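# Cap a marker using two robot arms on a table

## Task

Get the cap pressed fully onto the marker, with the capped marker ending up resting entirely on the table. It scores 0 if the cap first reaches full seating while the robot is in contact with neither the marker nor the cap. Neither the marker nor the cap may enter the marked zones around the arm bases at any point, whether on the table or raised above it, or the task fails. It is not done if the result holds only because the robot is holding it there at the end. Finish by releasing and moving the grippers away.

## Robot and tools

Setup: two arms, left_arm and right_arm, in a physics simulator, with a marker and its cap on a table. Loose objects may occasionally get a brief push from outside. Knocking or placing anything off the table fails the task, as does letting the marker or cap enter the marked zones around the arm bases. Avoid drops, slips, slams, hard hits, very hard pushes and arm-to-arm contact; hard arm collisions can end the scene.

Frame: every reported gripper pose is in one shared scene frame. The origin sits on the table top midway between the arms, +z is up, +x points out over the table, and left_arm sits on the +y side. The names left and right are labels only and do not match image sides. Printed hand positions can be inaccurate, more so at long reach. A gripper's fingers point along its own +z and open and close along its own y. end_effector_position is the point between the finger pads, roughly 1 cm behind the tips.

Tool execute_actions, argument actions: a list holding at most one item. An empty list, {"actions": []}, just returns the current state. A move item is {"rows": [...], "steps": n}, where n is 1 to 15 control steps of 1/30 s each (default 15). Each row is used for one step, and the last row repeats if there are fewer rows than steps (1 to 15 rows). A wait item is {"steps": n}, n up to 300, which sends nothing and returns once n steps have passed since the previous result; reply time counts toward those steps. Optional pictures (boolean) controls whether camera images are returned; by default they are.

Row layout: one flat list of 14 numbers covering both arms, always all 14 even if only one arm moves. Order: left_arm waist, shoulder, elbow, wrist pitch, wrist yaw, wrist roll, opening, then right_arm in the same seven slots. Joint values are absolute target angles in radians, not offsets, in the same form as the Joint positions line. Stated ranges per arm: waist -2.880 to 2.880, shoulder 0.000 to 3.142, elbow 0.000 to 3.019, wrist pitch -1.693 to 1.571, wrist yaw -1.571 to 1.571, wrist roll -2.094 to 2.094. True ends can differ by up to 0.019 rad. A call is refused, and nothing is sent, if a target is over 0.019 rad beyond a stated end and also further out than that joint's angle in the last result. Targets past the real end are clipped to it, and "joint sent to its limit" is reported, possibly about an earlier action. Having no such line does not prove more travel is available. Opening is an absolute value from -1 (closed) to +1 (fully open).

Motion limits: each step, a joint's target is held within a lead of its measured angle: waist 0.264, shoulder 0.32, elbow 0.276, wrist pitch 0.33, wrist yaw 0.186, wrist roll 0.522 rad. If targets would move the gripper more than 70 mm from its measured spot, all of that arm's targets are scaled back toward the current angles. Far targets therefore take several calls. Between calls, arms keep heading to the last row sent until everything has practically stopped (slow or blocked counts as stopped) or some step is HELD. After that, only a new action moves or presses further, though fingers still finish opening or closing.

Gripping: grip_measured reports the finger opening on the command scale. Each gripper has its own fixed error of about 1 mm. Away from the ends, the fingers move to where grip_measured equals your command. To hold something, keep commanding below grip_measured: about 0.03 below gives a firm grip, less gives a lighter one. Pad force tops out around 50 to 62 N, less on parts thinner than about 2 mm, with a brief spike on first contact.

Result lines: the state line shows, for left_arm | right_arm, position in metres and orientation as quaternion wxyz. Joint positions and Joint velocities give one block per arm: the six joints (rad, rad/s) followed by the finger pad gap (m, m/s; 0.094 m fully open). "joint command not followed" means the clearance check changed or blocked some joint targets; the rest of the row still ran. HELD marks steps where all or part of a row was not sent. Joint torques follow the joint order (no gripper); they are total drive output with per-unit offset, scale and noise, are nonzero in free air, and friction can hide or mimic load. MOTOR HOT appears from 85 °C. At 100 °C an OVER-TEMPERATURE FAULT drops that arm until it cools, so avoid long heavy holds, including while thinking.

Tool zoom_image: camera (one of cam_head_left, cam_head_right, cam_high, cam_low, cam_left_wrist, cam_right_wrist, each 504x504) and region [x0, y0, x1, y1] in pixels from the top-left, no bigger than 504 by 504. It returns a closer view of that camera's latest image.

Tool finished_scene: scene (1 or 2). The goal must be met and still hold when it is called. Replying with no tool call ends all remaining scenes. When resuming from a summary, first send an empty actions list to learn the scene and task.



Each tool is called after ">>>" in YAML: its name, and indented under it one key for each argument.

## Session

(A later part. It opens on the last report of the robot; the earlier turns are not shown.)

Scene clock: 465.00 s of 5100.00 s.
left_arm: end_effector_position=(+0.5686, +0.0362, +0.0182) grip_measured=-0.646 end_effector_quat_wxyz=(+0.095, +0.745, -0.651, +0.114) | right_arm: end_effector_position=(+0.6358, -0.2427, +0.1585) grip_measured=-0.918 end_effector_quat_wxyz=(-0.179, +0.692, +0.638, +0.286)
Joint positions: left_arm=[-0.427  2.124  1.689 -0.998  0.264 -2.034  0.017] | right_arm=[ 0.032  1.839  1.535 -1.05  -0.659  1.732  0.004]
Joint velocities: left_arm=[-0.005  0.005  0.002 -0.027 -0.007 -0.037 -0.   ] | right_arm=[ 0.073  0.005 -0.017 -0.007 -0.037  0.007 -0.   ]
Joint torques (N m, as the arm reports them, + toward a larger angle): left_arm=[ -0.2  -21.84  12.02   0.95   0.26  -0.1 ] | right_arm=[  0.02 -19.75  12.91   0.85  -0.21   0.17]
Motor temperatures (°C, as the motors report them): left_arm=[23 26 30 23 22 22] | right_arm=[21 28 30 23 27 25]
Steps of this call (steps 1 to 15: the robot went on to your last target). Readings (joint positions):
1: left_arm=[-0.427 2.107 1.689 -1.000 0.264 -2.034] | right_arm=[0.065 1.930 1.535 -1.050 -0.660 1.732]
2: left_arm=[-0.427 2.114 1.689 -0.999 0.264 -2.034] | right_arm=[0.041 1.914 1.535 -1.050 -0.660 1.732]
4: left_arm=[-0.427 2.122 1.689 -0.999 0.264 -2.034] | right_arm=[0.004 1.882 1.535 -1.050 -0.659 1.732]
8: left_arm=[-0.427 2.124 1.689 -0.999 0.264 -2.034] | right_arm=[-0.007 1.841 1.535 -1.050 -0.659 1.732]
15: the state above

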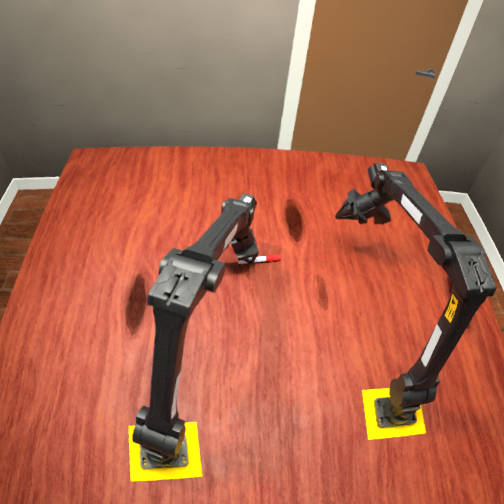

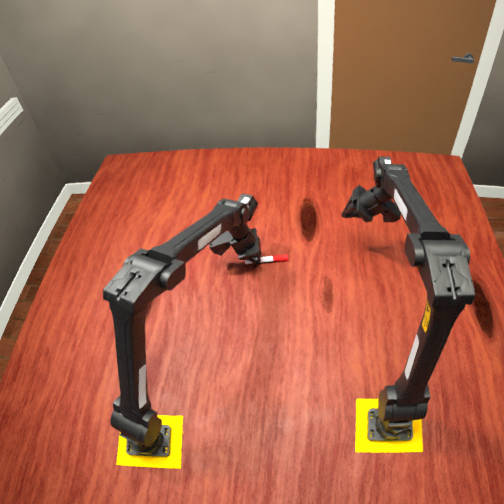

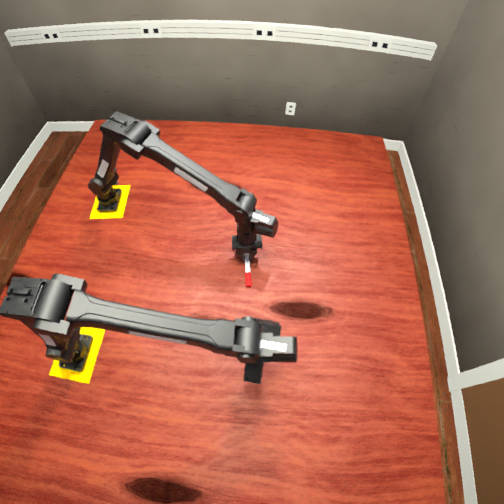

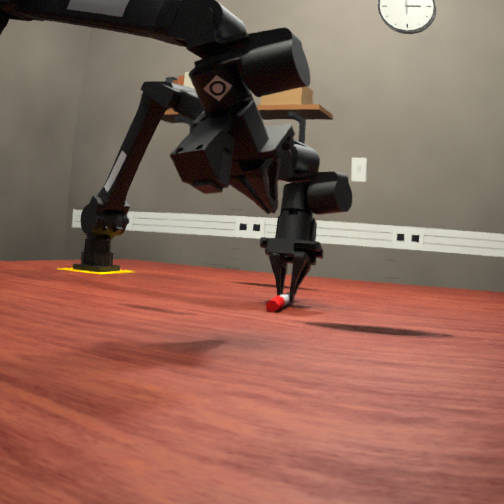

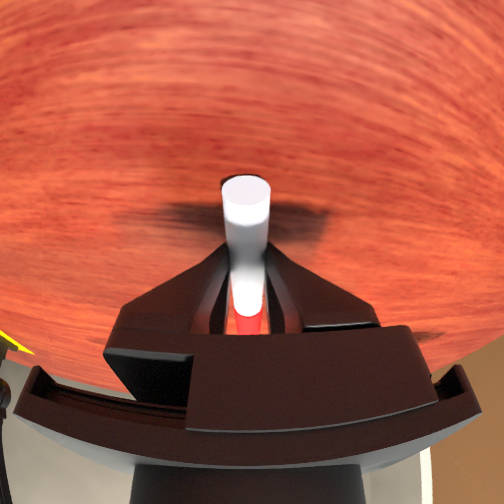

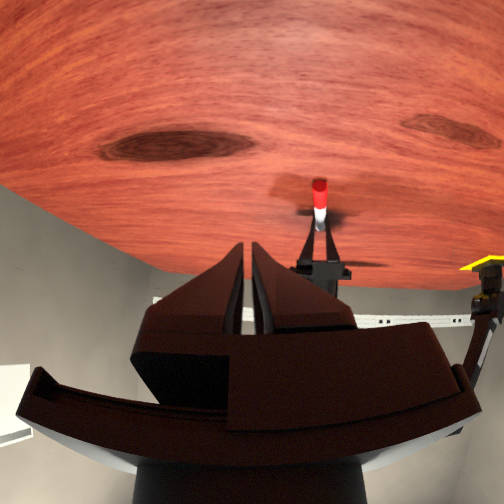

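>>> execute_actions:
  actions:
    - {"rows":[[-0.426,2.115,1.72,-0.99,0.267,-2.04,-0.58,0.03,1.85,1.56,-1.04,-0.66,1.74,-0.92],[-0.426,2.115,1.72,-0.99,0.267,-2.04,-0.55,0.03,1.85,1.56,-1.04,-0.66,1.74,-0.92],[-0.426,2.115,1.72,-0.99,0.267,-2.04,-0.5,0.03,1.85,1.56,-1.04,-0.66,1.74,-0.92],[-0.426,2.115,1.72,-0.99,0.267,-2.04,0.2,0.03,1.85,1.56,-1.04,-0.66,1.74,-0.92]],"steps":12}
  pictures: false

>>> execute_actions:
  actions:
    - {"rows":[[-0.426,2.05,1.72,-0.99,0.267,-2.04,0.2,0.03,1.85,1.56,-1.04,-0.66,1.74,-0.92],[-0.426,2.0,1.72,-0.99,0.267,-2.04,0.2,0.03,1.85,1.56,-1.04,-0.66,1.74,-0.92],[-0.426,1.95,1.72,-0.99,0.267,-2.04,0.2,0.03,1.85,1.56,-1.04,-0.66,1.74,-0.92],[-0.426,1.87,1.72,-0.99,0.267,-2.04,0.2,0.03,1.85,1.56,-1.04,-0.66,1.74,-0.92]],"steps":15}
  pictures: false

>>> execute_actions:
  actions:
    - {"steps":15}

>>> zoom_image:
  camera: "cam_high"
  region: [220,240,280,300]

Scene clock: 483.53 s of 5100.00 s.
left_arm: end_effector_position=(+0.5686, +0.0362, +0.0182) grip_measured=+0.197 end_effector_quat_wxyz=(+0.095, +0.745, -0.651, +0.114) | right_arm: end_effector_position=(+0.6356, -0.2417, +0.1585) grip_measured=-0.918 end_effector_quat_wxyz=(-0.180, +0.692, +0.638, +0.286)
Joint positions: left_arm=[-0.427  2.124  1.689 -0.998  0.264 -2.034  0.056] | right_arm=[ 0.034  1.839  1.535 -1.05  -0.659  1.732  0.004]
Joint velocities: left_arm=[-0.005 -0.015 -0.007 -0.012  0.007  0.037 -0.   ] | right_arm=[-0.015 -0.005  0.007 -0.017 -0.007 -0.081  0.001]
Joint torques (N m, as the arm reports them, + toward a larger angle): left_arm=[ -0.12 -21.33  12.01   0.5    0.25  -0.09] | right_arm=[  0.59 -18.63  12.79   0.74  -0.33   0.18]
Motor temperatures (°C, as the motors report them): left_arm=[23 26 30 23 22 22] | right_arm=[21 28 31 23 26 25]
Steps of this call (steps 1 to 15: the robot went on to your last target; steps 16 to 90: nothing new was sent; then 15.13 s passed at rest; steps 91 to 102: all 12 steps of this action). Readings (joint positions):
91: left_arm=[-0.427 2.124 1.689 -0.998 0.264 -2.034] | right_arm=[0.034 1.839 1.535 -1.050 -0.659 1.732]
92: left_arm=[-0.427 2.124 1.689 -0.998 0.264 -2.034] | right_arm=[0.034 1.839 1.535 -1.050 -0.659 1.732]
94: left_arm=[-0.427 2.124 1.689 -0.998 0.264 -2.034] | right_arm=[0.034 1.839 1.535 -1.050 -0.659 1.732]
98: left_arm=[-0.427 2.124 1.689 -0.998 0.264 -2.034] | right_arm=[0.034 1.839 1.535 -1.050 -0.659 1.732]
102: the state above

Scene clock: 484.03 s of 5100.00 s.
left_arm: end_effector_position=(+0.5757, +0.0338, +0.1856) grip_measured=+0.197 end_effector_quat_wxyz=(+0.043, +0.720, -0.652, +0.231) | right_arm: end_effector_position=(+0.6356, -0.2417, +0.1585) grip_measured=-0.918 end_effector_quat_wxyz=(-0.180, +0.692, +0.638, +0.286)
Joint positions: left_arm=[-0.427  1.864  1.689 -0.998  0.265 -2.034  0.056] | right_arm=[ 0.034  1.839  1.535 -1.05  -0.659  1.732  0.004]
Joint velocities: left_arm=[ 0.005 -0.474 -0.007 -0.012 -0.051 -0.051 -0.   ] | right_arm=[ 0.015 -0.005 -0.002  0.007 -0.051 -0.051 -0.001]
Joint torques (N m, as the arm reports them, + toward a larger angle): left_arm=[ -0.17 -15.05  13.24   0.92   0.22  -0.07] | right_arm=[  1.45 -19.36  12.86   0.84  -0.25   0.11]
Motor temperatures (°C, as the motors report them): left_arm=[23 26 30 23 22 22] | right_arm=[21 28 31 23 26 25]
Steps of this call (steps 1 to 15: all 15 steps of this action). Readings (joint positions):
1: left_arm=[-0.427 2.121 1.689 -0.998 0.264 -2.034] | right_arm=[0.034 1.839 1.535 -1.050 -0.659 1.732]
2: left_arm=[-0.427 2.116 1.689 -0.998 0.264 -2.034] | right_arm=[0.034 1.839 1.535 -1.050 -0.659 1.732]
4: left_arm=[-0.427 2.096 1.689 -0.998 0.264 -2.034] | right_arm=[0.034 1.839 1.535 -1.050 -0.659 1.732]
8: left_arm=[-0.427 2.022 1.689 -0.998 0.264 -2.034] | right_arm=[0.034 1.839 1.535 -1.050 -0.659 1.732]
15: the state above

Scene clock: 484.53 s of 5100.00 s.
left_arm: end_effector_position=(+0.5763, +0.0336, +0.1783) grip_measured=+0.197 end_effector_quat_wxyz=(+0.046, +0.722, -0.653, +0.226) | right_arm: end_effector_position=(+0.6356, -0.2417, +0.1585) grip_measured=-0.918 end_effector_quat_wxyz=(-0.180, +0.692, +0.638, +0.286)
Joint positions: left_arm=[-0.427  1.876  1.689 -0.998  0.265 -2.034  0.056] | right_arm=[ 0.034  1.839  1.535 -1.05  -0.659  1.732  0.004]
Joint velocities: left_arm=[ 0.005 -0.005  0.002 -0.007  0.037  0.022 -0.001] | right_arm=[-0.005 -0.005 -0.002 -0.007  0.007  0.022 -0.   ]
Joint torques (N m, as the arm reports them, + toward a larger angle): left_arm=[ -0.16 -18.83  13.14   0.89   0.23  -0.07] | right_arm=[  1.03 -18.96  12.75   0.7   -0.23   0.11]
Motor temperatures (°C, as the motors report them): left_arm=[23 26 30 23 22 22] | right_arm=[21 28 31 23 26 25]
Steps of this call (steps 1 to 15: the robot went on to your last target). Readings (joint positions):
1: left_arm=[-0.427 1.851 1.689 -0.998 0.265 -2.034] | right_arm=[0.034 1.839 1.535 -1.050 -0.659 1.732]
2: left_arm=[-0.427 1.841 1.689 -0.998 0.265 -2.034] | right_arm=[0.034 1.839 1.535 -1.050 -0.659 1.732]
4: left_arm=[-0.427 1.836 1.689 -0.998 0.265 -2.034] | right_arm=[0.034 1.839 1.535 -1.050 -0.659 1.732]
8: left_arm=[-0.427 1.852 1.689 -0.998 0.265 -2.034] | right_arm=[0.034 1.839 1.535 -1.050 -0.659 1.732]
15: the state above

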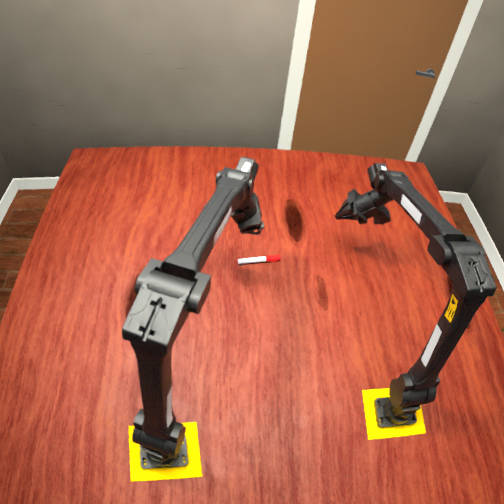

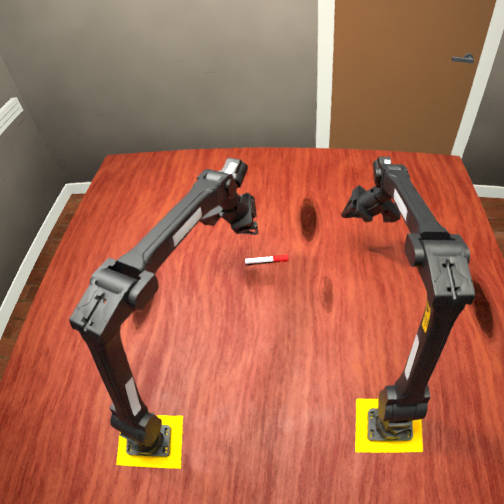

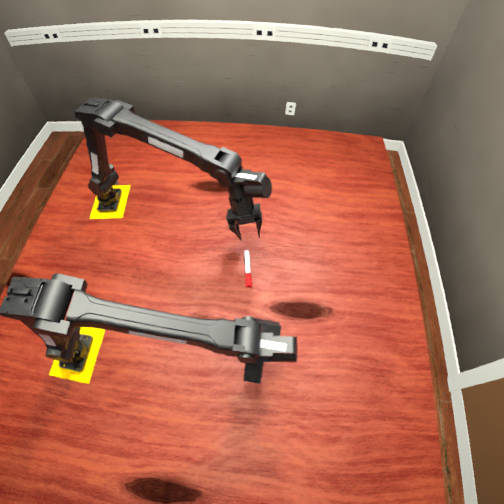

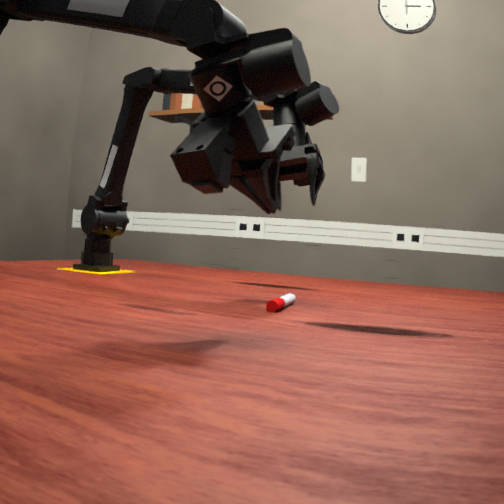

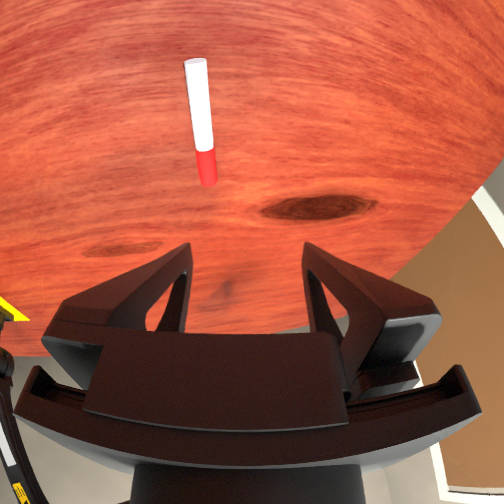

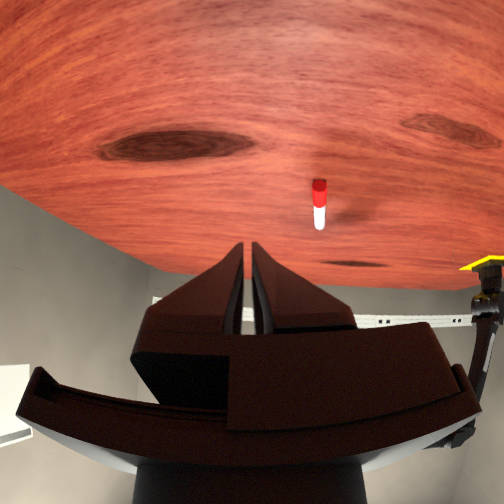

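Region (220, 240, 280, 300) of cam_high's 504x504 image, scaled by 8.400, with more detail than that image has.

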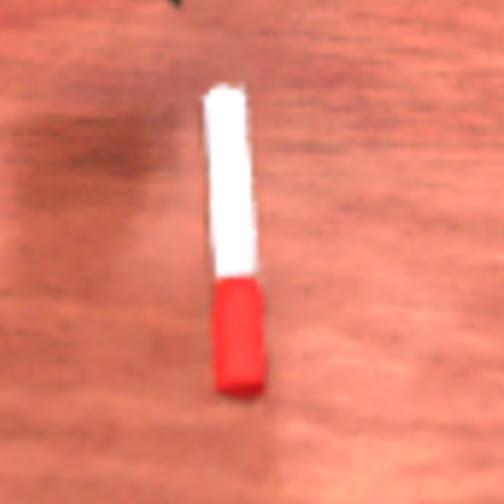

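Notes for scene 2: vertical tool: r=.02−.38cos(q2+.175)+.383cosφ, z=−.11+.38sin(q2+.175)+.383sinφ, φ=q3−q2, θ=φ+q4; bases L(−.044,.28) yaw+.116, R(.04,−.35) yaw−.027; camera heading=waist+off−roll.

>>> finished_scene:
  scene: 1

The scene is finished: the task was done.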